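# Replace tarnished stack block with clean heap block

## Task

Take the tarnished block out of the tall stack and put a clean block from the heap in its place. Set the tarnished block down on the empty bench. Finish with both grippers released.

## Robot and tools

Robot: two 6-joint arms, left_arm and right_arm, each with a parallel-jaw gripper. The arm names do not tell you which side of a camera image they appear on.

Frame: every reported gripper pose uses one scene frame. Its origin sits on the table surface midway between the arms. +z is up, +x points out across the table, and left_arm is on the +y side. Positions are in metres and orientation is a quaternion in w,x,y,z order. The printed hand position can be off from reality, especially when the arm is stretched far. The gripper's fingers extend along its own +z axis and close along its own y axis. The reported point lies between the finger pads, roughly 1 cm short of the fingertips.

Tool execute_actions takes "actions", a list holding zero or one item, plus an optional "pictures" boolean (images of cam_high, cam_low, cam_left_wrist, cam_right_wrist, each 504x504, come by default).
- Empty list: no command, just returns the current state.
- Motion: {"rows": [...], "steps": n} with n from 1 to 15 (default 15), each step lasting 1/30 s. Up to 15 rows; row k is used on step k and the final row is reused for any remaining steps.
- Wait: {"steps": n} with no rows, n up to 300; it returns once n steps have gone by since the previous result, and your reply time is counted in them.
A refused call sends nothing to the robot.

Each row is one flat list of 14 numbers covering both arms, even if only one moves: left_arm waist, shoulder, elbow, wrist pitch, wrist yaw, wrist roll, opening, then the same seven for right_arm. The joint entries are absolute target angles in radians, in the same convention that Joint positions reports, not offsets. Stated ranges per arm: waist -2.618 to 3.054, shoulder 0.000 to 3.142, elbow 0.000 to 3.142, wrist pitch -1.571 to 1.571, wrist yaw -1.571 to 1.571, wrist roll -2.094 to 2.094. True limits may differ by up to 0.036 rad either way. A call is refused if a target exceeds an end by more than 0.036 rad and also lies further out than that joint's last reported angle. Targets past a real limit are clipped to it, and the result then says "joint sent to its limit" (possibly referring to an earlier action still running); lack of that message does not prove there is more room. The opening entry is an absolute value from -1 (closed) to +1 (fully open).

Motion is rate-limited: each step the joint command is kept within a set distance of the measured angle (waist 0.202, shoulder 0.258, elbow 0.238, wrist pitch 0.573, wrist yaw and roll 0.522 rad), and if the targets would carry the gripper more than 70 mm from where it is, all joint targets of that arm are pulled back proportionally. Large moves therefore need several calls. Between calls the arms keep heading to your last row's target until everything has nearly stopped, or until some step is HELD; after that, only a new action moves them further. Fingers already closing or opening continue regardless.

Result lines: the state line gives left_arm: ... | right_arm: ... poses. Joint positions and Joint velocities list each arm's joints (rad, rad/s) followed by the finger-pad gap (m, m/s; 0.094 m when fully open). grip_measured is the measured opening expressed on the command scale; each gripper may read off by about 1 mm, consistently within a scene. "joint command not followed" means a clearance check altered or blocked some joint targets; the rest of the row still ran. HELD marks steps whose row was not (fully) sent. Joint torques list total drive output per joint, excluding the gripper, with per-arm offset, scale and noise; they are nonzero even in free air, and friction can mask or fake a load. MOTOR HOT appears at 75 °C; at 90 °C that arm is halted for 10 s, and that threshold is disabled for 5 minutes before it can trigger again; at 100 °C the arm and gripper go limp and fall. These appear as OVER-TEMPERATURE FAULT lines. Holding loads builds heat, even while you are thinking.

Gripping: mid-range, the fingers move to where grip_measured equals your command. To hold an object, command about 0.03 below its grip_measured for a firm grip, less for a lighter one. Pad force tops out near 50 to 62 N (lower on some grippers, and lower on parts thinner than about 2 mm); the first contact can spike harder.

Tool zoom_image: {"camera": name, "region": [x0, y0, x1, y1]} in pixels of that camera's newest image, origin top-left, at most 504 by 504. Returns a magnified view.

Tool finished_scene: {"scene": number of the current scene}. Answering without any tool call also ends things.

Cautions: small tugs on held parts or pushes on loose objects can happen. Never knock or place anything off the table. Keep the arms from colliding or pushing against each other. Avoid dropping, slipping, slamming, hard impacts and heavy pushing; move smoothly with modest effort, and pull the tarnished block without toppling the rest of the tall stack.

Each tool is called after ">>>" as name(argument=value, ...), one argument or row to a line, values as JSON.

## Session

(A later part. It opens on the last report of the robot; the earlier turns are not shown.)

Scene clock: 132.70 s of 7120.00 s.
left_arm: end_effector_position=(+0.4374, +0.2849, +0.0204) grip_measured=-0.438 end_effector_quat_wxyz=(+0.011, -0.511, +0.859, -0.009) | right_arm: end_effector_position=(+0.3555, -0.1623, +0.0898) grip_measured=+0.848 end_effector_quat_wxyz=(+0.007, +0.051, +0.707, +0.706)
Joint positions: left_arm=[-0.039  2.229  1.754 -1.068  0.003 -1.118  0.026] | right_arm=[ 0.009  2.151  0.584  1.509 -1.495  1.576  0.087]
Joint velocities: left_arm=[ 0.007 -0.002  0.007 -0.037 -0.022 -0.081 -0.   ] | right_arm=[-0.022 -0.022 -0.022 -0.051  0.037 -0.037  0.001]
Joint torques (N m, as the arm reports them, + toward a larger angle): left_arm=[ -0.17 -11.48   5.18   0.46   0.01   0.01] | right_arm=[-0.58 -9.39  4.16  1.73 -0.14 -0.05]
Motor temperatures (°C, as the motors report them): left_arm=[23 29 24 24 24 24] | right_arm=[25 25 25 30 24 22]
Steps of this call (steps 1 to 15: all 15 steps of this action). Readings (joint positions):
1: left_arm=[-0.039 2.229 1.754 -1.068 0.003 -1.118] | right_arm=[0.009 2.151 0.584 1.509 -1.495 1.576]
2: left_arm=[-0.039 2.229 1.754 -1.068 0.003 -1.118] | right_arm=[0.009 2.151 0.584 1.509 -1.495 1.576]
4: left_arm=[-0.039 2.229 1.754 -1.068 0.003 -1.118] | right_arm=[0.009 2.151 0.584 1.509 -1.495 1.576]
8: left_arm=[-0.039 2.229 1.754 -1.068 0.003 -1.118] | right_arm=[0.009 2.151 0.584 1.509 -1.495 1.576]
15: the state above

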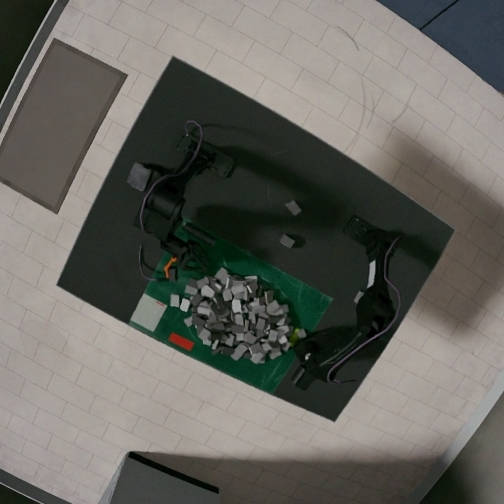

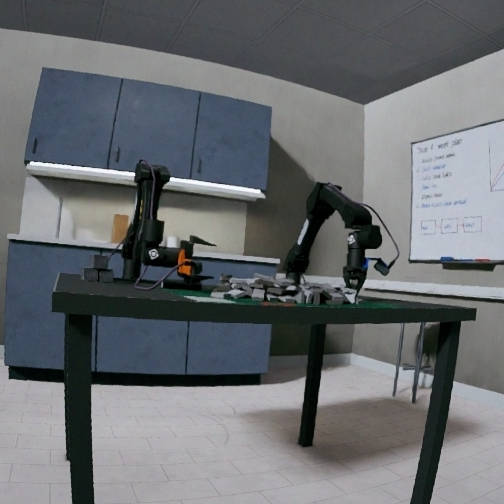

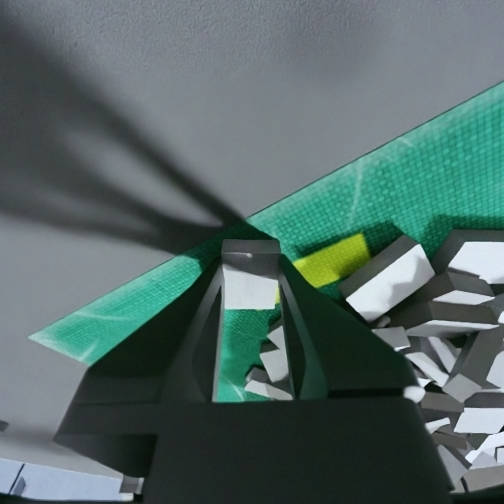

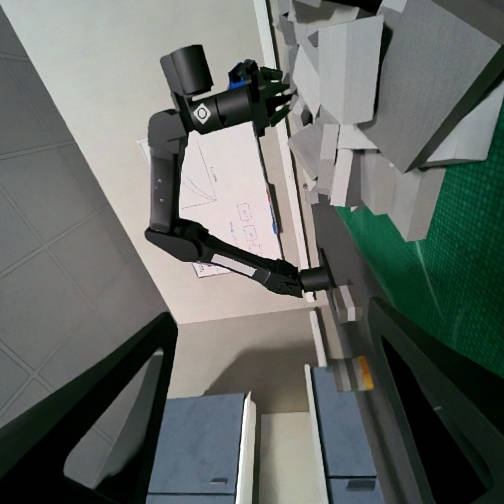

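>>> execute_actions(
  actions=[
    {"rows":[[-0.04,2.2,1.75,-1.1,0,-1.115,-0.475,0,2.15,0.6,1.53,-1.5,1.57,0.85],[-0.04,2.18,1.75,-1.13,0,-1.115,-0.475,0,2.15,0.6,1.53,-1.5,1.57,0.85],[-0.04,2.15,1.75,-1.16,0,-1.115,-0.475,0,2.15,0.6,1.53,-1.5,1.57,0.85],[-0.04,2.11,1.73,-1.19,0,-1.0,-0.475,0,2.15,0.6,1.53,-1.5,1.57,0.85],[-0.04,2.07,1.7,-1.21,0,-0.9,-0.475,0,2.15,0.6,1.53,-1.5,1.57,0.85],[-0.04,2.02,1.66,-1.23,0,-0.8,-0.475,0,2.15,0.6,1.53,-1.5,1.57,0.85],[-0.04,1.97,1.62,-1.24,0,-0.7,-0.475,0,2.15,0.6,1.53,-1.5,1.57,0.85],[-0.04,1.92,1.58,-1.25,0,-0.6,-0.475,0,2.15,0.6,1.53,-1.5,1.57,0.85],[-0.04,1.87,1.54,-1.25,0,-0.5,-0.475,0,2.15,0.6,1.53,-1.5,1.57,0.85],[-0.06,1.82,1.5,-1.25,0,-0.4,-0.475,0,2.15,0.6,1.53,-1.5,1.57,0.85],[-0.09,1.78,1.46,-1.25,0,-0.3,-0.475,0,2.15,0.6,1.53,-1.5,1.57,0.85],[-0.13,1.75,1.43,-1.25,0,-0.2,-0.475,0,2.15,0.6,1.53,-1.5,1.57,0.85],[-0.18,1.73,1.41,-1.25,0,-0.1,-0.475,0,2.15,0.6,1.53,-1.5,1.57,0.85],[-0.24,1.72,1.4,-1.25,0,0,-0.475,0,2.15,0.6,1.53,-1.5,1.57,0.85],[-0.3,1.72,1.4,-1.25,0,0.1,-0.475,0,2.15,0.6,1.53,-1.5,1.57,0.85]]},
  ],
  pictures=false,
)

>>> execute_actions(
  actions=[
    {"rows":[[-0.9,1.72,1.4,-1.25,0,0.545,-0.475,0,2.15,0.6,1.53,-1.5,1.57,0.85]]},
  ],
  pictures=false,
)

>>> execute_actions(
  actions=[
    {"rows":[[-0.94,1.74,1.37,-1.19,0,0.545,-0.475,0,2.15,0.6,1.53,-1.5,1.57,0.85],[-0.96,1.75,1.35,-1.15,0,0.545,-0.475,0,2.15,0.6,1.53,-1.5,1.57,0.85],[-0.98,1.76,1.33,-1.11,0,0.545,-0.475,0,2.15,0.6,1.53,-1.5,1.57,0.85],[-1.0,1.765,1.31,-1.08,0,0.545,-0.475,0,2.15,0.6,1.53,-1.5,1.57,0.85],[-1.015,1.77,1.29,-1.05,0,0.545,-0.475,0,2.15,0.6,1.53,-1.5,1.57,0.85],[-1.025,1.77,1.27,-1.03,0,0.545,-0.475,0,2.15,0.6,1.53,-1.5,1.57,0.85],[-1.035,1.77,1.25,-1.02,0,0.545,-0.475,0,2.15,0.6,1.53,-1.5,1.57,0.85],[-1.035,1.77,1.23,-1.02,0,0.545,-0.475,0,2.15,0.6,1.53,-1.5,1.57,0.85],[-1.035,1.77,1.215,-1.02,0,0.545,-0.475,0,2.15,0.6,1.53,-1.5,1.57,0.85]]},
  ],
  pictures=false,
)

>>> execute_actions(
  actions=[
    {"steps":12},
  ],
)

>>> zoom_image(
  camera="cam_right_wrist",
  region=[260, 260, 380, 380],
)

Scene clock: 146.00 s of 7120.00 s.
left_arm: end_effector_position=(+0.3306, +0.2505, +0.1249) grip_measured=-0.442 end_effector_quat_wxyz=(+0.039, -0.064, +0.997, -0.002) | right_arm: end_effector_position=(+0.3555, -0.1623, +0.0898) grip_measured=+0.848 end_effector_quat_wxyz=(+0.007, +0.051, +0.707, +0.706)
Joint positions: left_arm=[-0.167  1.721  1.453 -1.225 -0.014 -0.301  0.026] | right_arm=[ 0.009  2.151  0.584  1.509 -1.495  1.576  0.087]
Joint velocities: left_arm=[-1.585 -0.476 -0.305 -0.3   -0.081  2.63   0.   ] | right_arm=[-0.017  0.007 -0.007  0.081 -0.066  0.007  0.001]
Joint torques (N m, as the arm reports them, + toward a larger angle): left_arm=[-3.64 -5.7   4.19  0.63  0.17  0.  ] | right_arm=[-0.57 -9.39  4.14  1.74 -0.13 -0.06]
Motor temperatures (°C, as the motors report them): left_arm=[23 29 24 24 24 24] | right_arm=[25 25 25 31 24 22]
Steps of this call (steps 1 to 15: the robot went on to your last target; steps 16 to 90: nothing new was sent; then 9.80 s passed at rest; steps 91 to 105: all 15 steps of this action). Readings (joint positions):
91: left_arm=[-0.039 2.229 1.754 -1.068 0.003 -1.118] | right_arm=[0.009 2.151 0.584 1.509 -1.495 1.576]
92: left_arm=[-0.039 2.227 1.754 -1.072 0.003 -1.118] | right_arm=[0.009 2.151 0.584 1.509 -1.495 1.576]
94: left_arm=[-0.039 2.211 1.750 -1.093 0.003 -1.101] | right_arm=[0.009 2.151 0.584 1.509 -1.495 1.576]
98: left_arm=[-0.039 2.059 1.652 -1.142 0.003 -0.894] | right_arm=[0.009 2.151 0.584 1.509 -1.495 1.576]
105: the state above

Scene clock: 146.50 s of 7120.00 s.
left_arm: end_effector_position=(+0.1950, +0.0444, +0.1178) grip_measured=-0.443 end_effector_quat_wxyz=(+0.021, +0.656, +0.754, -0.013) | right_arm: end_effector_position=(+0.3555, -0.1623, +0.0898) grip_measured=+0.848 end_effector_quat_wxyz=(+0.007, +0.051, +0.707, +0.706)
Joint positions: left_arm=[-0.925  1.718  1.423 -1.229  0.017  0.502  0.026] | right_arm=[ 0.009  2.151  0.584  1.509 -1.495  1.576  0.087]
Joint velocities: left_arm=[ 0.232 -0.027 -0.012 -0.051 -0.095  0.286 -0.   ] | right_arm=[-0.012  0.002 -0.002 -0.066 -0.007  0.051  0.001]
Joint torques (N m, as the arm reports them, + toward a larger angle): left_arm=[ 0.91 -7.3   4.98  0.2  -0.06  0.04] | right_arm=[-0.57 -9.39  4.14  1.73 -0.13 -0.05]
Motor temperatures (°C, as the motors report them): left_arm=[23 29 24 24 24 24] | right_arm=[25 25 25 31 24 22]
Steps of this call (steps 1 to 15: all 15 steps of this action). Readings (joint positions):
1: left_arm=[-0.229 1.712 1.446 -1.231 -0.015 -0.203] | right_arm=[0.009 2.151 0.584 1.509 -1.495 1.576]
2: left_arm=[-0.297 1.711 1.443 -1.231 -0.015 -0.105] | right_arm=[0.009 2.151 0.584 1.509 -1.495 1.576]
4: left_arm=[-0.442 1.714 1.432 -1.227 -0.011 0.093] | right_arm=[0.009 2.151 0.584 1.509 -1.495 1.576]
8: left_arm=[-0.741 1.718 1.423 -1.227 -0.006 0.356] | right_arm=[0.009 2.151 0.584 1.509 -1.495 1.576]
15: the state above

Scene clock: 147.00 s of 7120.00 s.
left_arm: end_effector_position=(+0.1589, +0.0405, +0.0543) grip_measured=-0.443 end_effector_quat_wxyz=(-0.012, +0.710, +0.704, +0.003) | right_arm: end_effector_position=(+0.3555, -0.1623, +0.0898) grip_measured=+0.848 end_effector_quat_wxyz=(+0.007, +0.051, +0.707, +0.706)
Joint positions: left_arm=[-1.037  1.766  1.224 -1.055  0.     0.537  0.026] | right_arm=[ 0.009  2.151  0.584  1.509 -1.495  1.576  0.087]
Joint velocities: left_arm=[-0.007  0.002 -0.012  0.154 -0.007  0.022  0.   ] | right_arm=[ 0.017 -0.002 -0.007 -0.066 -0.095  0.007  0.   ]
Joint torques (N m, as the arm reports them, + toward a larger angle): left_arm=[ 0.14 -7.37  5.8   0.34 -0.02  0.11] | right_arm=[-0.57 -9.4   4.16  1.73 -0.13 -0.06]
Motor temperatures (°C, as the motors report them): left_arm=[23 29 24 24 24 24] | right_arm=[25 25 25 31 24 22]
Steps of this call (steps 1 to 15: all 15 steps of this action). Readings (joint positions):
1: left_arm=[-0.921 1.718 1.419 -1.224 0.011 0.509] | right_arm=[0.009 2.151 0.584 1.509 -1.495 1.576]
2: left_arm=[-0.923 1.718 1.409 -1.213 0.006 0.514] | right_arm=[0.009 2.151 0.584 1.509 -1.495 1.576]
4: left_arm=[-0.946 1.723 1.374 -1.174 -0.001 0.522] | right_arm=[0.009 2.151 0.584 1.509 -1.495 1.576]
8: left_arm=[-1.019 1.750 1.287 -1.089 -0.001 0.532] | right_arm=[0.009 2.151 0.584 1.509 -1.495 1.576]
15: the state above

Scene clock: 147.40 s of 7120.00 s.
left_arm: end_effector_position=(+0.1614, +0.0361, +0.0543) grip_measured=-0.443 end_effector_quat_wxyz=(-0.003, +0.710, +0.704, +0.000) | right_arm: end_effector_position=(+0.3555, -0.1623, +0.0898) grip_measured=+0.848 end_effector_quat_wxyz=(+0.007, +0.051, +0.707, +0.706)
Joint positions: left_arm=[-1.037  1.766  1.224 -1.034  0.     0.537  0.026] | right_arm=[ 0.009  2.151  0.584  1.509 -1.495  1.576  0.087]
Joint velocities: left_arm=[-0.007 -0.002 -0.027  0.007  0.007 -0.007 -0.001] | right_arm=[-0.002 -0.002 -0.007  0.037  0.037  0.022 -0.001]
Joint torques (N m, as the arm reports them, + toward a larger angle): left_arm=[ 0.16 -7.39  5.83  0.42 -0.04  0.07] | right_arm=[-0.58 -9.37  4.16  1.74 -0.13 -0.05]
Motor temperatures (°C, as the motors report them): left_arm=[23 29 24 24 24 24] | right_arm=[25 25 25 31 24 22]
Steps of this call (steps 1 to 12: the robot went on to your last target). Readings (joint positions):
1: left_arm=[-1.037 1.766 1.224 -1.049 0.000 0.537] | right_arm=[0.009 2.151 0.584 1.509 -1.495 1.576]
2: left_arm=[-1.037 1.766 1.224 -1.046 0.000 0.537] | right_arm=[0.009 2.151 0.584 1.509 -1.495 1.576]
4: left_arm=[-1.037 1.766 1.224 -1.041 0.000 0.537] | right_arm=[0.009 2.151 0.584 1.509 -1.495 1.576]
8: left_arm=[-1.037 1.766 1.224 -1.036 0.000 0.537] | right_arm=[0.009 2.151 0.584 1.509 -1.495 1.576]
12: the state above

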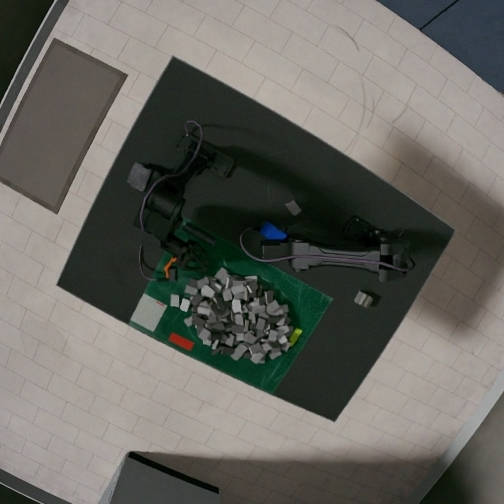

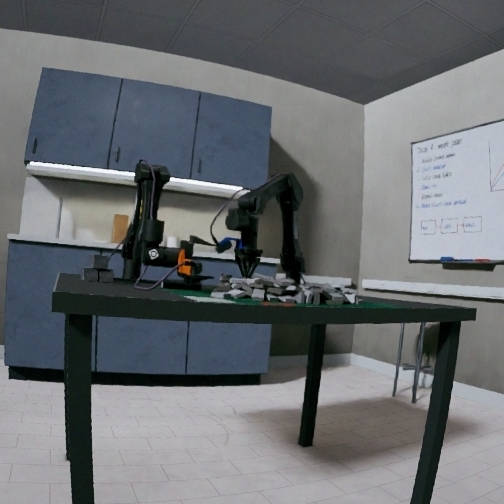

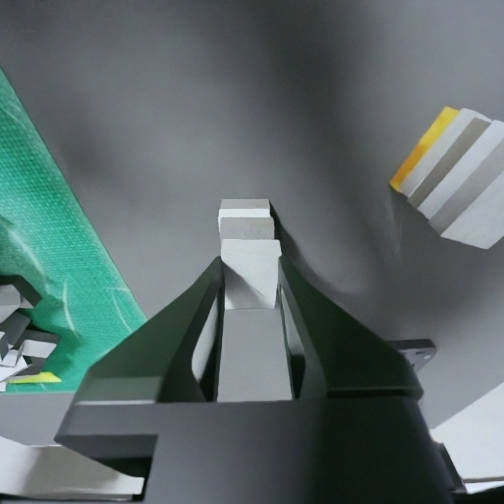

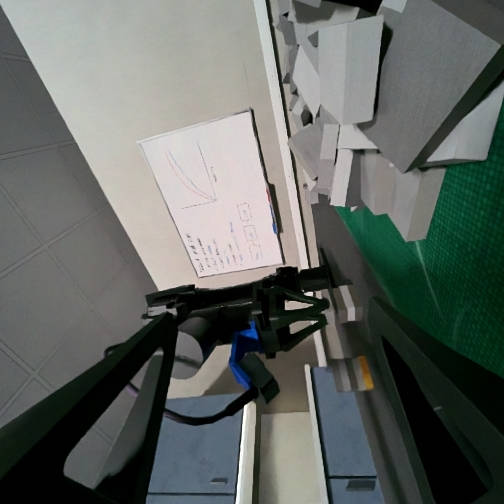

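Region (260, 260, 380, 380) of cam_right_wrist's 504x504 image, scaled by 4.200, with more detail than that image has.

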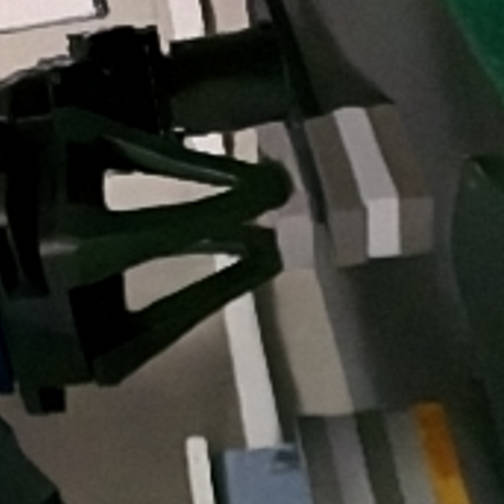

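>>> execute_actions(
  actions=[
    {"rows":[[-1.035,1.77,1.21,-0.99,0,0.54,-0.475,0,2.15,0.6,1.53,-1.5,1.57,0.85],[-1.035,1.77,1.205,-0.975,0,0.54,-0.475,0,2.15,0.6,1.53,-1.5,1.57,0.85],[-1.035,1.77,1.2,-0.975,0,0.54,-0.475,0,2.15,0.6,1.53,-1.5,1.57,0.85],[-1.035,1.77,1.195,-0.975,0,0.54,-0.475,0,2.15,0.6,1.53,-1.5,1.57,0.85],[-1.035,1.77,1.19,-0.975,0,0.54,-0.475,0,2.15,0.6,1.53,-1.5,1.57,0.85],[-1.035,1.77,1.185,-0.975,0,0.54,-0.475,0,2.15,0.6,1.53,-1.5,1.57,0.85],[-1.035,1.77,1.18,-0.975,0,0.54,-0.475,0,2.15,0.6,1.53,-1.5,1.57,0.85]]},
  ],
)

>>> zoom_image(
  camera="cam_right_wrist",
  region=[290, 260, 380, 350],
)

Scene clock: 151.57 s of 7120.00 s.
left_arm: end_effector_position=(+0.1614, +0.0317, +0.0482) grip_measured=-0.443 end_effector_quat_wxyz=(+0.008, +0.713, +0.701, -0.004) | right_arm: end_effector_position=(+0.3555, -0.1623, +0.0898) grip_measured=+0.848 end_effector_quat_wxyz=(+0.007, +0.051, +0.707, +0.706)
Joint positions: left_arm=[-1.043  1.766  1.199 -0.986  0.003  0.538  0.026] | right_arm=[ 0.009  2.151  0.584  1.509 -1.495  1.576  0.087]
Joint velocities: left_arm=[-0.017  0.002 -0.012  0.022  0.007  0.022 -0.   ] | right_arm=[ 0.017 -0.012  0.002  0.022 -0.051  0.037 -0.001]
Joint torques (N m, as the arm reports them, + toward a larger angle): left_arm=[ 0.54 -7.42  5.17  0.47 -0.05  0.01] | right_arm=[-0.58 -9.39  4.13  1.73 -0.13 -0.05]
Motor temperatures (°C, as the motors report them): left_arm=[23 28 24 24 24 24] | right_arm=[25 25 25 31 24 22]
Steps of this call (steps 1 to 30: the robot went on to your last target; steps 31 to 110: nothing new was sent; steps 111 to 125: all 15 steps of this action). Readings (joint positions):
111: left_arm=[-1.043 1.766 1.224 -1.000 0.003 0.538] | right_arm=[0.009 2.151 0.584 1.509 -1.495 1.576]
112: left_arm=[-1.043 1.766 1.224 -0.999 0.003 0.538] | right_arm=[0.009 2.151 0.584 1.509 -1.495 1.576]
114: left_arm=[-1.043 1.766 1.224 -0.996 0.003 0.538] | right_arm=[0.009 2.151 0.584 1.509 -1.495 1.576]
118: left_arm=[-1.043 1.766 1.213 -0.986 0.003 0.538] | right_arm=[0.009 2.151 0.584 1.509 -1.495 1.576]
125: the state above

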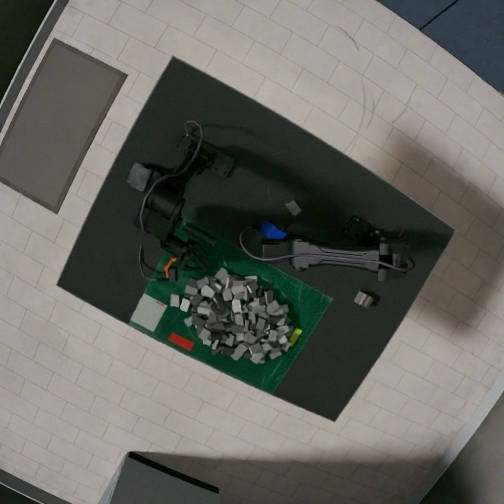

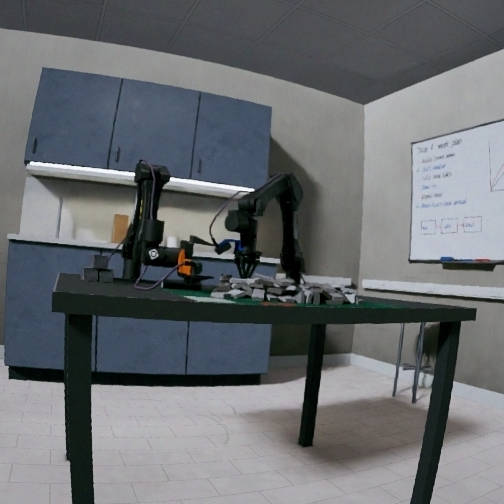

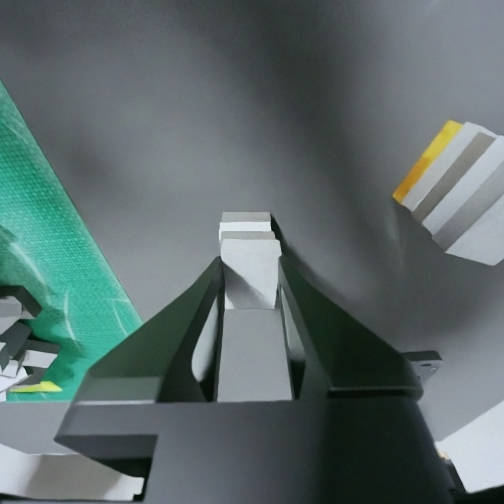

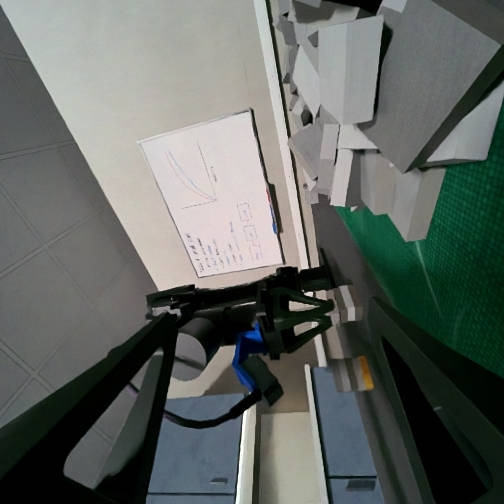

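Region (290, 260, 380, 350) of cam_right_wrist's 504x504 image, scaled by 5.600, with more detail than that image has.

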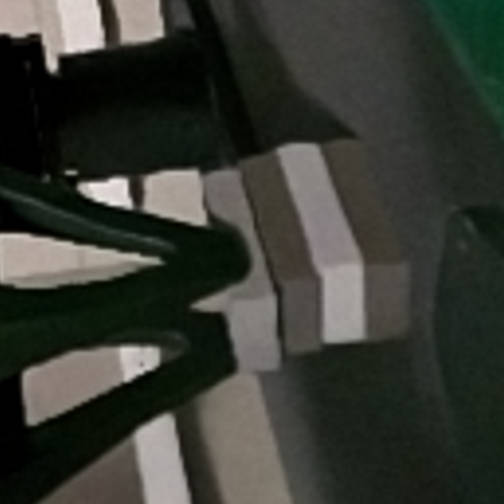

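A tug shifted it; correct waist, then settle.

>>> execute_actions(
  actions=[
    {"rows":[[-1.024,1.77,1.185,-0.985,0,0.54,-0.475,0,2.15,0.6,1.53,-1.5,1.57,0.85]],"steps":10},
  ],
  pictures=false,
)

>>> execute_actions(
  actions=[
    {"rows":[[-1.03,1.77,1.17,-0.985,0,0.54,-0.475,0,2.15,0.6,1.53,-1.5,1.57,0.85]],"steps":12},
  ],
)

>>> zoom_image(
  camera="cam_right_wrist",
  region=[290, 260, 380, 350],
)

Scene clock: 154.20 s of 7120.00 s.
left_arm: end_effector_position=(+0.1643, +0.0334, +0.0482) grip_measured=-0.443 end_effector_quat_wxyz=(+0.008, +0.709, +0.705, -0.003) | right_arm: end_effector_position=(+0.3555, -0.1623, +0.0898) grip_measured=+0.848 end_effector_quat_wxyz=(+0.007, +0.051, +0.707, +0.706)
Joint positions: left_arm=[-1.033  1.766  1.199 -0.986  0.002  0.538  0.026] | right_arm=[ 0.009  2.151  0.584  1.509 -1.495  1.576  0.087]
Joint velocities: left_arm=[-0.002  0.002  0.002 -0.022 -0.022 -0.051 -0.   ] | right_arm=[ 0.007 -0.007  0.002 -0.022 -0.007 -0.037  0.001]
Joint torques (N m, as the arm reports them, + toward a larger angle): left_arm=[ 0.64 -7.37  5.45  0.38 -0.05  0.  ] | right_arm=[-0.57 -9.39  4.15  1.73 -0.13 -0.06]
Motor temperatures (°C, as the motors report them): left_arm=[23 28 24 24 24 24] | right_arm=[25 25 25 31 24 22]
Steps of this call (steps 1 to 15: the robot went on to your last target; steps 16 to 69: nothing new was sent; steps 70 to 79: all 10 steps of this action). Readings (joint positions):
70: left_arm=[-1.042 1.766 1.199 -0.986 0.003 0.538] | right_arm=[0.009 2.151 0.584 1.509 -1.495 1.576]
71: left_arm=[-1.040 1.766 1.199 -0.986 0.003 0.538] | right_arm=[0.009 2.151 0.584 1.509 -1.495 1.576]
73: left_arm=[-1.036 1.766 1.199 -0.986 0.003 0.538] | right_arm=[0.009 2.151 0.584 1.509 -1.495 1.576]
77: left_arm=[-1.033 1.766 1.199 -0.986 0.002 0.538] | right_arm=[0.009 2.151 0.584 1.509 -1.495 1.576]
79: the state above

Scene clock: 154.60 s of 7120.00 s.
left_arm: end_effector_position=(+0.1643, +0.0334, +0.0482) grip_measured=-0.443 end_effector_quat_wxyz=(+0.008, +0.709, +0.705, -0.003) | right_arm: end_effector_position=(+0.3555, -0.1623, +0.0898) grip_measured=+0.848 end_effector_quat_wxyz=(+0.007, +0.051, +0.707, +0.706)
Joint positions: left_arm=[-1.033  1.766  1.199 -0.986  0.002  0.538  0.026] | right_arm=[ 0.009  2.151  0.584  1.509 -1.495  1.576  0.087]
Joint velocities: left_arm=[ 0.002  0.017  0.007 -0.007 -0.022  0.022 -0.001] | right_arm=[-0.002  0.002  0.017 -0.051  0.022  0.007 -0.001]
Joint torques (N m, as the arm reports them, + toward a larger angle): left_arm=[ 0.12 -7.41  4.21  0.39 -0.04 -0.01] | right_arm=[-0.58 -9.38  4.14  1.73 -0.14 -0.06]
Motor temperatures (°C, as the motors report them): left_arm=[23 28 24 24 24 24] | right_arm=[25 25 25 31 24 22]
Steps of this call (steps 1 to 12: all 12 steps of this action). Readings (joint positions):
1: left_arm=[-1.033 1.766 1.199 -0.986 0.002 0.538] | right_arm=[0.009 2.151 0.584 1.509 -1.495 1.576]
2: left_arm=[-1.033 1.766 1.199 -0.986 0.002 0.538] | right_arm=[0.009 2.151 0.584 1.509 -1.495 1.576]
4: left_arm=[-1.033 1.766 1.199 -0.986 0.002 0.538] | right_arm=[0.009 2.151 0.584 1.509 -1.495 1.576]
8: left_arm=[-1.033 1.766 1.199 -0.986 0.002 0.538] | right_arm=[0.009 2.151 0.584 1.509 -1.495 1.576]
12: the state above

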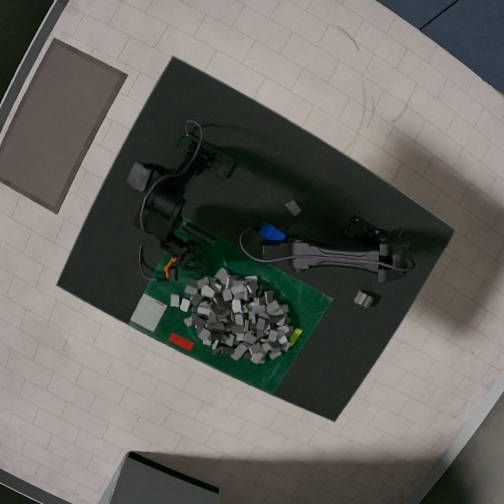

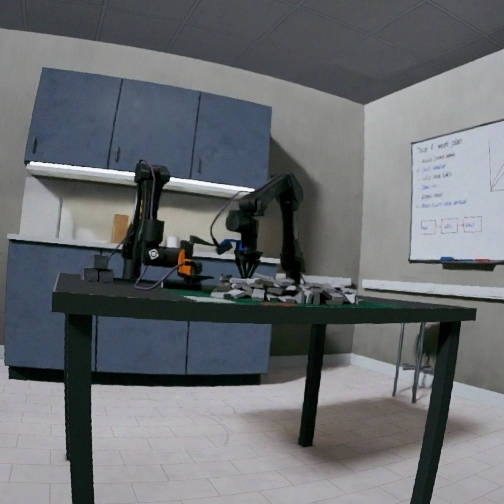

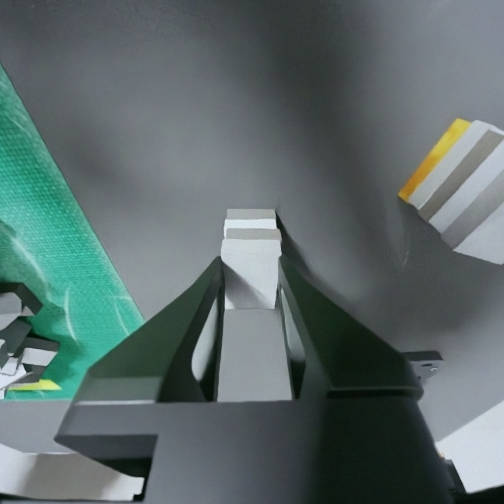

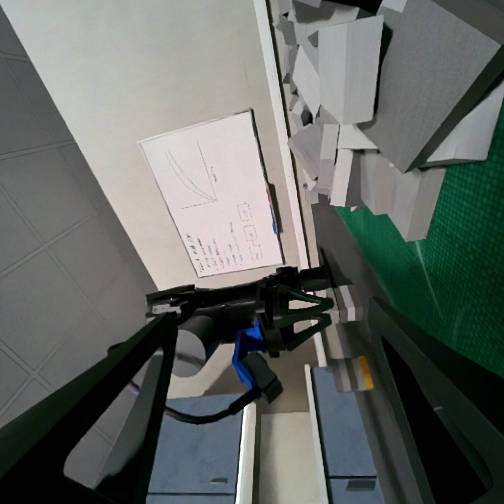

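Region (290, 260, 380, 350) of cam_right_wrist's 504x504 image, scaled by 5.600, with more detail than that image has.

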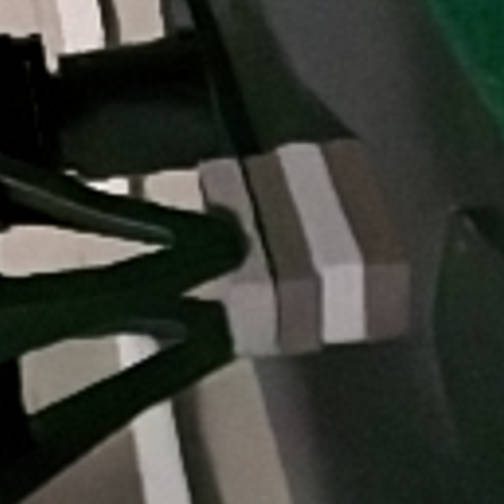

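>>> execute_actions(
  actions=[
    {"rows":[[-1.03,1.77,1.2,-0.985,0,0.54,0.1,0,2.15,0.6,1.53,-1.5,1.57,0.85],[-1.03,1.77,1.2,-0.985,0,0.54,0.1,0,2.15,0.6,1.53,-1.5,1.57,0.85],[-1.03,1.77,1.2,-0.985,0,0.54,0.1,0,2.15,0.6,1.53,-1.5,1.57,0.85],[-1.03,1.77,1.2,-1.02,0,0.54,0.1,0,2.15,0.6,1.53,-1.5,1.57,0.85],[-1.03,1.76,1.24,-1.07,0,0.54,0.1,0,2.15,0.6,1.53,-1.5,1.57,0.85],[-1.03,1.75,1.27,-1.11,0,0.54,0.1,0,2.15,0.6,1.53,-1.5,1.57,0.85],[-1.03,1.74,1.3,-1.15,0,0.54,0.1,0,2.15,0.6,1.53,-1.5,1.57,0.85],[-1.03,1.73,1.33,-1.17,0,0.54,0.1,0,2.15,0.6,1.53,-1.5,1.57,0.85],[-1.05,1.73,1.35,-1.17,0,0.54,0.1,0,2.15,0.6,1.53,-1.5,1.57,0.85]]},
  ],
  pictures=false,
)

>>> execute_actions(
  actions=[
    {"rows":[[-1.09,1.73,1.35,-1.17,0,0.54,0.1,0,2.15,0.6,1.53,-1.5,1.57,0.85],[-1.14,1.73,1.35,-1.17,0,0.54,0.1,0,2.15,0.6,1.53,-1.5,1.57,0.85],[-1.19,1.73,1.35,-1.17,0,0.54,0.1,0,2.15,0.6,1.53,-1.5,1.57,0.85],[-1.24,1.73,1.35,-1.17,0,0.54,0.1,0,2.15,0.6,1.53,-1.5,1.57,0.85],[-1.29,1.73,1.35,-1.17,0,0.54,0.1,0,2.15,0.6,1.53,-1.5,1.57,0.85],[-1.33,1.73,1.35,-1.17,0,0.54,0.1,0,2.15,0.6,1.53,-1.5,1.57,0.85],[-1.37,1.73,1.35,-1.17,0,0.54,0.1,0,2.15,0.6,1.53,-1.5,1.57,0.85],[-1.39,1.73,1.35,-1.17,0,0.54,0.1,0,2.15,0.6,1.53,-1.5,1.57,0.85],[-1.402,1.73,1.35,-1.17,0,0.54,0.1,0,2.15,0.6,1.53,-1.5,1.57,0.85]]},
  ],
  pictures=false,
)

>>> execute_actions(
  actions=[
    {"rows":[[-1.405,1.76,1.31,-1.11,0,0.54,0.1,0,2.15,0.6,1.53,-1.5,1.57,0.85],[-1.405,1.77,1.29,-1.08,0,0.54,0.1,0,2.15,0.6,1.53,-1.5,1.57,0.85],[-1.405,1.775,1.275,-1.05,0,0.54,0.1,0,2.15,0.6,1.53,-1.5,1.57,0.85],[-1.405,1.78,1.26,-1.03,0,0.54,0.1,0,2.15,0.6,1.53,-1.5,1.57,0.85],[-1.405,1.785,1.245,-1.01,0,0.54,0.1,0,2.15,0.6,1.53,-1.5,1.57,0.85],[-1.405,1.79,1.23,-0.99,0,0.54,0.1,0,2.15,0.6,1.53,-1.5,1.57,0.85],[-1.405,1.795,1.215,-0.97,0,0.54,0.1,0,2.15,0.6,1.53,-1.5,1.57,0.85],[-1.405,1.8,1.2,-0.95,0,0.54,0.1,0,2.15,0.6,1.53,-1.5,1.57,0.85],[-1.405,1.805,1.185,-0.93,0,0.54,0.1,0,2.15,0.6,1.53,-1.5,1.57,0.85],[-1.405,1.81,1.17,-0.915,0,0.54,0.1,0,2.15,0.6,1.53,-1.5,1.57,0.85],[-1.405,1.812,1.157,-0.905,0,0.54,0.1,0,2.15,0.6,1.53,-1.5,1.57,0.85],[-1.405,1.812,1.147,-0.905,0,0.54,0.1,0,2.15,0.6,1.53,-1.5,1.57,0.85]]},
  ],
  pictures=false,
)

>>> execute_actions(
  actions=[
    {"steps":15},
  ],
)

Scene clock: 163.97 s of 7120.00 s.
left_arm: end_effector_position=(+0.1661, +0.0252, +0.0876) grip_measured=+0.098 end_effector_quat_wxyz=(+0.017, +0.712, +0.702, -0.005) | right_arm: end_effector_position=(+0.3555, -0.1623, +0.0898) grip_measured=+0.848 end_effector_quat_wxyz=(+0.007, +0.051, +0.707, +0.706)
Joint positions: left_arm=[-1.041  1.742  1.332 -1.124  0.002  0.538  0.052] | right_arm=[ 0.009  2.151  0.584  1.509 -1.495  1.576  0.087]
Joint velocities: left_arm=[ 0.002 -0.027 -0.017 -0.139  0.007  0.022  0.001] | right_arm=[ 0.002 -0.012  0.002  0.037  0.037 -0.022 -0.   ]
Joint torques (N m, as the arm reports them, + toward a larger angle): left_arm=[-1.07 -8.3   8.29  0.2  -0.05  0.  ] | right_arm=[-0.57 -9.37  4.15  1.73 -0.13 -0.06]
Motor temperatures (°C, as the motors report them): left_arm=[23 27 24 24 24 24] | right_arm=[25 26 25 31 24 22]
Steps of this call (steps 1 to 15: the robot went on to your last target; steps 16 to 90: nothing new was sent; then 5.87 s passed at rest; steps 91 to 105: all 15 steps of this action). Readings (joint positions):
91: left_arm=[-1.033 1.766 1.199 -0.986 0.002 0.538] | right_arm=[0.009 2.151 0.584 1.509 -1.495 1.576]
92: left_arm=[-1.033 1.766 1.199 -0.986 0.002 0.538] | right_arm=[0.009 2.151 0.584 1.509 -1.495 1.576]
94: left_arm=[-1.033 1.766 1.199 -0.987 0.002 0.538] | right_arm=[0.009 2.151 0.584 1.509 -1.495 1.576]
98: left_arm=[-1.033 1.766 1.244 -1.068 0.002 0.538] | right_arm=[0.009 2.151 0.584 1.509 -1.495 1.576]
105: the state above

Scene clock: 164.47 s of 7120.00 s.
left_arm: end_effector_position=(+0.0520, -0.0090, +0.0875) grip_measured=+0.098 end_effector_quat_wxyz=(+0.005, +0.830, +0.558, -0.005) | right_arm: end_effector_position=(+0.3555, -0.1623, +0.0898) grip_measured=+0.848 end_effector_quat_wxyz=(+0.007, +0.051, +0.707, +0.706)
Joint positions: left_arm=[-1.414  1.742  1.332 -1.147  0.005  0.538  0.052] | right_arm=[ 0.009  2.151  0.584  1.509 -1.495  1.576  0.087]
Joint velocities: left_arm=[ 0.061  0.002  0.002 -0.022 -0.037 -0.022 -0.   ] | right_arm=[-0.017 -0.007 -0.012  0.007  0.081 -0.051 -0.001]
Joint torques (N m, as the arm reports them, + toward a larger angle): left_arm=[ 0.78 -8.57  8.34  0.16 -0.02  0.01] | right_arm=[-0.58 -9.37  4.16  1.73 -0.13 -0.05]
Motor temperatures (°C, as the motors report them): left_arm=[23 27 24 24 24 24] | right_arm=[25 26 25 31 24 22]
Steps of this call (steps 1 to 15: all 15 steps of this action). Readings (joint positions):
1: left_arm=[-1.045 1.742 1.332 -1.129 -0.001 0.538] | right_arm=[0.009 2.151 0.584 1.509 -1.495 1.576]
2: left_arm=[-1.058 1.742 1.332 -1.134 -0.005 0.538] | right_arm=[0.009 2.151 0.584 1.509 -1.495 1.576]
4: left_arm=[-1.123 1.742 1.332 -1.139 -0.013 0.538] | right_arm=[0.009 2.151 0.584 1.509 -1.495 1.576]
8: left_arm=[-1.332 1.742 1.332 -1.139 -0.008 0.538] | right_arm=[0.009 2.151 0.584 1.509 -1.495 1.576]
15: the state above

Scene clock: 164.97 s of 7120.00 s.
left_arm: end_effector_position=(+0.0520, -0.0004, +0.0295) grip_measured=+0.098 end_effector_quat_wxyz=(-0.009, +0.829, +0.559, +0.003) | right_arm: end_effector_position=(+0.3555, -0.1623, +0.0898) grip_measured=+0.848 end_effector_quat_wxyz=(+0.007, +0.051, +0.707, +0.706)
Joint positions: left_arm=[-1.411  1.802  1.164 -0.952  0.002  0.538  0.052] | right_arm=[ 0.009  2.151  0.584  1.509 -1.495  1.576  0.087]
Joint velocities: left_arm=[ 0.007  0.037 -0.11   0.11  -0.037 -0.095  0.001] | right_arm=[-0.017 -0.002 -0.007 -0.007 -0.037  0.007 -0.001]
Joint torques (N m, as the arm reports them, + toward a larger angle): left_arm=[ 0.58 -7.22  5.21  0.56 -0.02  0.  ] | right_arm=[-0.56 -9.38  4.15  1.73 -0.13 -0.05]
Motor temperatures (°C, as the motors report them): left_arm=[23 27 24 24 24 24] | right_arm=[25 26 25 31 24 22]
Steps of this call (steps 1 to 15: all 15 steps of this action). Readings (joint positions):
1: left_arm=[-1.412 1.742 1.332 -1.146 0.003 0.538] | right_arm=[0.009 2.151 0.584 1.509 -1.495 1.576]
2: left_arm=[-1.411 1.742 1.329 -1.138 0.003 0.538] | right_arm=[0.009 2.151 0.584 1.509 -1.495 1.576]
4: left_arm=[-1.411 1.742 1.313 -1.106 0.002 0.538] | right_arm=[0.009 2.151 0.584 1.509 -1.495 1.576]
8: left_arm=[-1.411 1.760 1.255 -1.036 0.002 0.538] | right_arm=[0.009 2.151 0.584 1.509 -1.495 1.576]
15: the state above

Scene clock: 165.47 s of 7120.00 s.
left_arm: end_effector_position=(+0.0530, -0.0073, +0.0289) grip_measured=+0.098 end_effector_quat_wxyz=(+0.004, +0.829, +0.559, -0.003) | right_arm: end_effector_position=(+0.3555, -0.1623, +0.0898) grip_measured=+0.848 end_effector_quat_wxyz=(+0.007, +0.051, +0.707, +0.706)
Joint positions: left_arm=[-1.411  1.802  1.162 -0.921  0.002  0.538  0.052] | right_arm=[ 0.009  2.151  0.584  1.509 -1.495  1.576  0.087]
Joint velocities: left_arm=[ 0.007 -0.002  0.002  0.007 -0.037 -0.022  0.   ] | right_arm=[ 0.002 -0.017 -0.032 -0.066 -0.022  0.022 -0.   ]
Joint torques (N m, as the arm reports them, + toward a larger angle): left_arm=[ 0.44 -7.17  5.13  0.48 -0.06  0.  ] | right_arm=[-0.57 -9.37  4.16  1.73 -0.13 -0.05]
Motor temperatures (°C, as the motors report them): left_arm=[23 27 24 24 24 24] | right_arm=[25 26 25 31 24 22]
Steps of this call (steps 1 to 15: the robot went on to your last target). Readings (joint positions):
1: left_arm=[-1.411 1.802 1.162 -0.948 0.002 0.538] | right_arm=[0.009 2.151 0.584 1.509 -1.495 1.576]
2: left_arm=[-1.411 1.802 1.162 -0.944 0.002 0.538] | right_arm=[0.009 2.151 0.584 1.509 -1.495 1.576]
4: left_arm=[-1.411 1.802 1.162 -0.935 0.002 0.538] | right_arm=[0.009 2.151 0.584 1.509 -1.495 1.576]
8: left_arm=[-1.411 1.802 1.162 -0.925 0.002 0.538] | right_arm=[0.009 2.151 0.584 1.509 -1.495 1.576]
15: the state above

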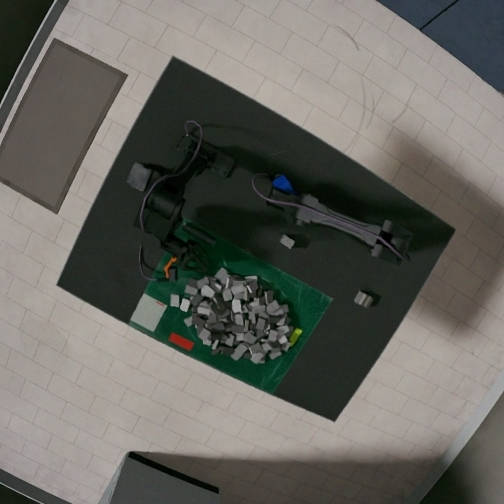

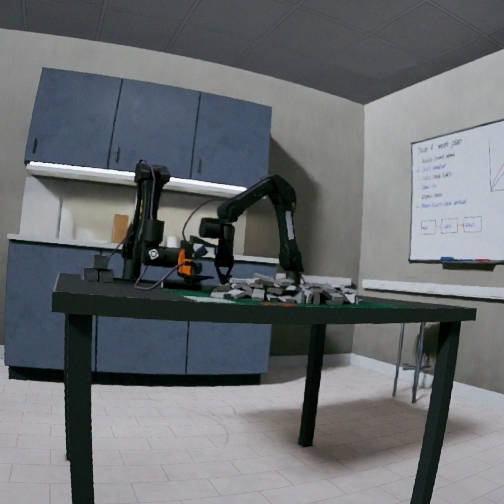

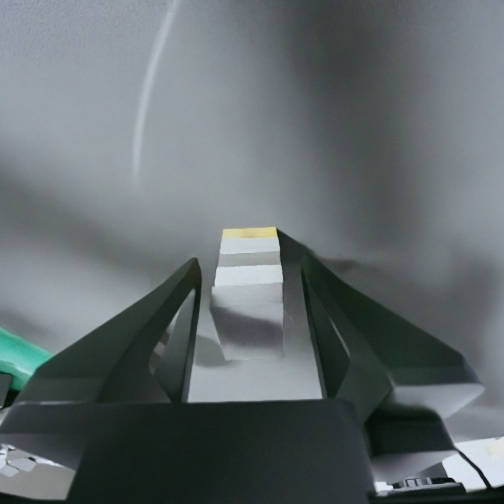

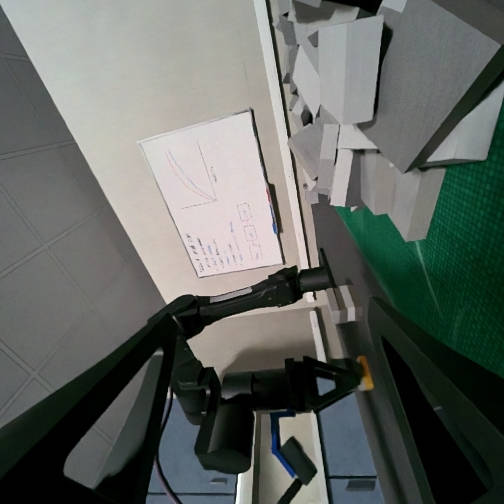

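>>> execute_actions(
  actions=[
    {"rows":[[-1.405,1.829,1.15,-0.9,0,0.54,-0.25,0,2.15,0.6,1.53,-1.5,1.57,0.85]],"steps":12},
  ],
  pictures=false,
)

>>> execute_actions(
  actions=[
    {"rows":[[-1.405,1.81,1.16,-0.91,0,0.54,-0.33,0,2.15,0.6,1.53,-1.5,1.57,0.85],[-1.405,1.81,1.16,-0.91,0,0.54,-0.38,0,2.15,0.6,1.53,-1.5,1.57,0.85],[-1.405,1.81,1.16,-0.91,0,0.54,-0.42,0,2.15,0.6,1.53,-1.5,1.57,0.85],[-1.405,1.81,1.16,-0.91,0,0.54,-0.46,0,2.15,0.6,1.53,-1.5,1.57,0.85]],"steps":12},
  ],
)

>>> zoom_image(
  camera="cam_right_wrist",
  region=[300, 330, 390, 420],
)

Scene clock: 170.47 s of 7120.00 s.
left_arm: end_effector_position=(+0.0532, -0.0087, +0.0290) grip_measured=-0.248 end_effector_quat_wxyz=(+0.007, +0.829, +0.559, -0.004) | right_arm: end_effector_position=(+0.3555, -0.1623, +0.0898) grip_measured=+0.848 end_effector_quat_wxyz=(+0.007, +0.051, +0.707, +0.706)
Joint positions: left_arm=[-1.411  1.802  1.162 -0.915  0.002  0.538  0.035] | right_arm=[ 0.009  2.151  0.584  1.509 -1.495  1.576  0.087]
Joint velocities: left_arm=[-0.002 -0.007 -0.022 -0.007 -0.051 -0.022  0.   ] | right_arm=[-0.022 -0.002 -0.022  0.007 -0.022 -0.095 -0.001]
Joint torques (N m, as the arm reports them, + toward a larger angle): left_arm=[ 0.43 -6.06  5.44  0.49 -0.05  0.  ] | right_arm=[-0.57 -9.37  4.14  1.73 -0.13 -0.06]
Motor temperatures (°C, as the motors report them): left_arm=[23 27 24 24 24 24] | right_arm=[25 26 25 31 24 22]
Steps of this call (steps 1 to 15: the robot went on to your last target; steps 16 to 90: nothing new was sent; then 1.60 s passed at rest; steps 91 to 102: all 12 steps of this action). Readings (joint positions):
91: left_arm=[-1.411 1.802 1.162 -0.920 0.002 0.538] | right_arm=[0.009 2.151 0.584 1.509 -1.495 1.576]
92: left_arm=[-1.411 1.802 1.162 -0.919 0.002 0.538] | right_arm=[0.009 2.151 0.584 1.509 -1.495 1.576]
94: left_arm=[-1.411 1.802 1.162 -0.917 0.002 0.538] | right_arm=[0.009 2.151 0.584 1.509 -1.495 1.576]
98: left_arm=[-1.411 1.802 1.162 -0.916 0.002 0.538] | right_arm=[0.009 2.151 0.584 1.509 -1.495 1.576]
102: the state above

Scene clock: 170.87 s of 7120.00 s.
left_arm: end_effector_position=(+0.0529, -0.0088, +0.0290) grip_measured=-0.424 end_effector_quat_wxyz=(+0.006, +0.829, +0.559, -0.005) | right_arm: end_effector_position=(+0.3555, -0.1623, +0.0898) grip_measured=+0.848 end_effector_quat_wxyz=(+0.007, +0.051, +0.707, +0.706)
Joint positions: left_arm=[-1.411  1.802  1.162 -0.915  0.004  0.538  0.027] | right_arm=[ 0.009  2.151  0.584  1.509 -1.495  1.576  0.087]
Joint velocities: left_arm=[-0.007 -0.012 -0.012 -0.007 -0.051  0.037 -0.002] | right_arm=[-0.012 -0.007 -0.002  0.051  0.051  0.051 -0.   ]
Joint torques (N m, as the arm reports them, + toward a larger angle): left_arm=[ 0.4  -7.3   6.28  0.41 -0.04  0.  ] | right_arm=[-0.57 -9.4   4.16  1.73 -0.13 -0.05]
Motor temperatures (°C, as the motors report them): left_arm=[23 27 24 24 24 24] | right_arm=[25 26 25 31 24 22]
Steps of this call (steps 1 to 12: all 12 steps of this action). Readings (joint positions):
1: left_arm=[-1.411 1.802 1.162 -0.915 0.002 0.538] | right_arm=[0.009 2.151 0.584 1.509 -1.495 1.576]
2: left_arm=[-1.411 1.802 1.162 -0.915 0.002 0.538] | right_arm=[0.009 2.151 0.584 1.509 -1.495 1.576]
4: left_arm=[-1.411 1.802 1.162 -0.915 0.003 0.538] | right_arm=[0.009 2.151 0.584 1.509 -1.495 1.576]
8: left_arm=[-1.411 1.802 1.162 -0.915 0.004 0.538] | right_arm=[0.009 2.151 0.584 1.509 -1.495 1.576]
12: the state above

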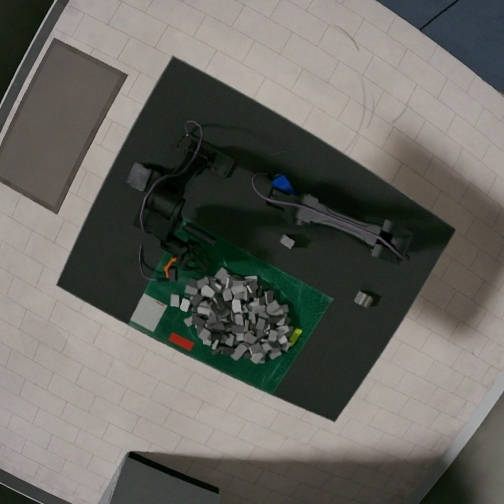

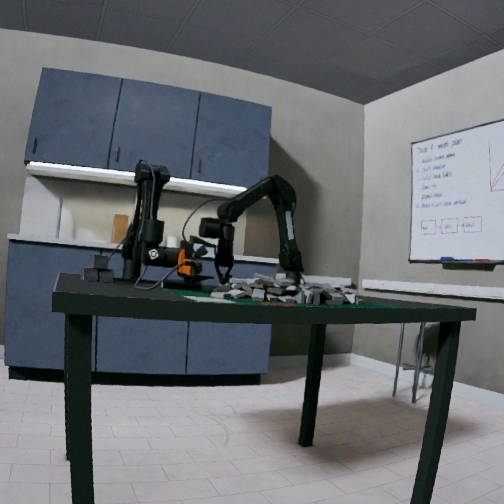

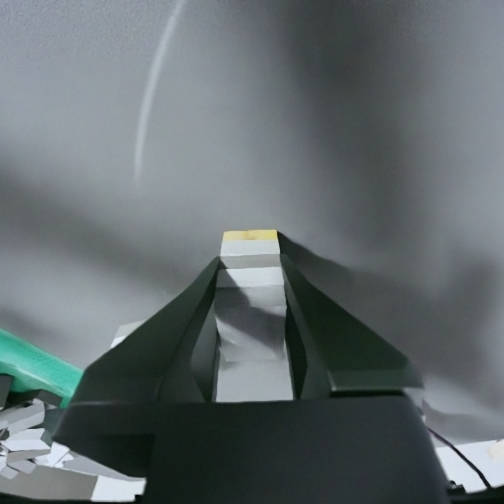

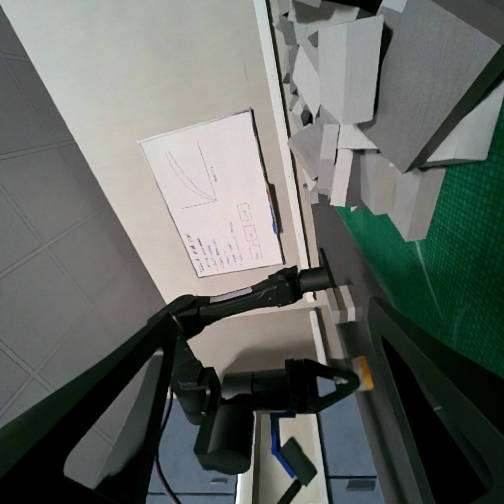

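Region (300, 330, 390, 420) of cam_right_wrist's 504x504 image, scaled by 5.600, with more detail than that image has.

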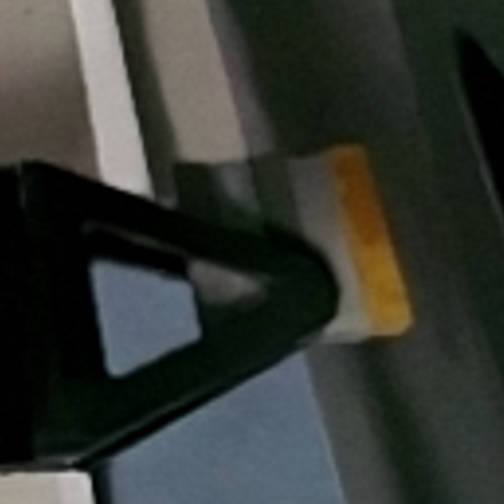

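Only half coverage; regrip slightly lower.

>>> execute_actions(
  actions=[
    {"rows":[[-1.405,1.81,1.16,-0.9,0,0.54,-0.3,0,2.15,0.6,1.53,-1.5,1.57,0.85],[-1.405,1.81,1.16,-0.9,0,0.54,-0.3,0,2.15,0.6,1.53,-1.5,1.57,0.85],[-1.405,1.81,1.16,-0.9,0,0.54,-0.3,0,2.15,0.6,1.53,-1.5,1.57,0.85],[-1.405,1.81,1.128,-0.895,0,0.54,-0.3,0,2.15,0.6,1.53,-1.5,1.57,0.85]]},
  ],
  pictures=false,
)

Scene clock: 174.20 s of 7120.00 s.
left_arm: end_effector_position=(+0.0533, -0.0100, +0.0290) grip_measured=-0.302 end_effector_quat_wxyz=(+0.009, +0.829, +0.559, -0.006) | right_arm: end_effector_position=(+0.3555, -0.1623, +0.0898) grip_measured=+0.848 end_effector_quat_wxyz=(+0.007, +0.051, +0.707, +0.706)
Joint positions: left_arm=[-1.411  1.802  1.162 -0.91   0.003  0.538  0.033] | right_arm=[ 0.009  2.151  0.584  1.509 -1.495  1.576  0.087]
Joint velocities: left_arm=[ 0.002 -0.007 -0.002 -0.11   0.007  0.051  0.   ] | right_arm=[ 0.017 -0.017  0.007  0.051 -0.037  0.066  0.   ]
Joint torques (N m, as the arm reports them, + toward a larger angle): left_arm=[ 0.46 -7.31  3.64  0.5  -0.06  0.01] | right_arm=[-0.56 -9.4   4.17  1.73 -0.13 -0.06]
Motor temperatures (°C, as the motors report them): left_arm=[23 27 24 24 24 24] | right_arm=[25 26 25 31 24 22]
Steps of this call (steps 1 to 15: the robot went on to your last target; steps 16 to 85: nothing new was sent; steps 86 to 100: all 15 steps of this action). Readings (joint positions):
86: left_arm=[-1.411 1.802 1.162 -0.915 0.004 0.538] | right_arm=[0.009 2.151 0.584 1.509 -1.495 1.576]
87: left_arm=[-1.411 1.802 1.162 -0.914 0.003 0.538] | right_arm=[0.009 2.151 0.584 1.509 -1.495 1.576]
89: left_arm=[-1.411 1.802 1.162 -0.914 0.003 0.538] | right_arm=[0.009 2.151 0.584 1.509 -1.495 1.576]
93: left_arm=[-1.411 1.802 1.162 -0.911 0.003 0.538] | right_arm=[0.009 2.151 0.584 1.509 -1.495 1.576]
100: the state above

Stiction; use a short kick.

>>> execute_actions(
  actions=[
    {"rows":[[-1.405,1.81,1.105,-0.895,0,0.54,-0.3,0,2.15,0.6,1.53,-1.5,1.57,0.85],[-1.405,1.81,1.105,-0.895,0,0.54,-0.3,0,2.15,0.6,1.53,-1.5,1.57,0.85],[-1.405,1.81,1.13,-0.895,0,0.54,-0.3,0,2.15,0.6,1.53,-1.5,1.57,0.85]],"steps":12},
  ],
  pictures=false,
)

Scene clock: 178.70 s of 7120.00 s.
left_arm: end_effector_position=(+0.0527, -0.0055, +0.0246) grip_measured=-0.302 end_effector_quat_wxyz=(+0.004, +0.829, +0.559, -0.003) | right_arm: end_effector_position=(+0.3555, -0.1623, +0.0898) grip_measured=+0.848 end_effector_quat_wxyz=(+0.007, +0.051, +0.707, +0.706)
Joint positions: left_arm=[-1.411  1.802  1.143 -0.902  0.002  0.538  0.033] | right_arm=[ 0.009  2.151  0.584  1.509 -1.495  1.576  0.087]
Joint velocities: left_arm=[ 0.002  0.012 -0.007 -0.037 -0.022  0.051 -0.001] | right_arm=[-0.012  0.007 -0.007 -0.081  0.007  0.022 -0.   ]
Joint torques (N m, as the arm reports them, + toward a larger angle): left_arm=[ 0.48 -7.16  5.25  0.42 -0.06  0.01] | right_arm=[-0.57 -9.39  4.15  1.73 -0.13 -0.06]
Motor temperatures (°C, as the motors report them): left_arm=[23 27 24 24 24 24] | right_arm=[25 26 25 31 24 22]
Steps of this call (steps 1 to 15: the robot went on to your last target; steps 16 to 90: nothing new was sent; then 1.10 s passed at rest; steps 91 to 102: all 12 steps of this action). Readings (joint positions):
91: left_arm=[-1.411 1.802 1.158 -0.906 0.003 0.538] | right_arm=[0.009 2.151 0.584 1.509 -1.495 1.576]
92: left_arm=[-1.411 1.802 1.151 -0.903 0.003 0.538] | right_arm=[0.009 2.151 0.584 1.509 -1.495 1.576]
94: left_arm=[-1.411 1.802 1.143 -0.903 0.002 0.538] | right_arm=[0.009 2.151 0.584 1.509 -1.495 1.576]
98: left_arm=[-1.411 1.802 1.143 -0.902 0.002 0.538] | right_arm=[0.009 2.151 0.584 1.509 -1.495 1.576]
102: the state above


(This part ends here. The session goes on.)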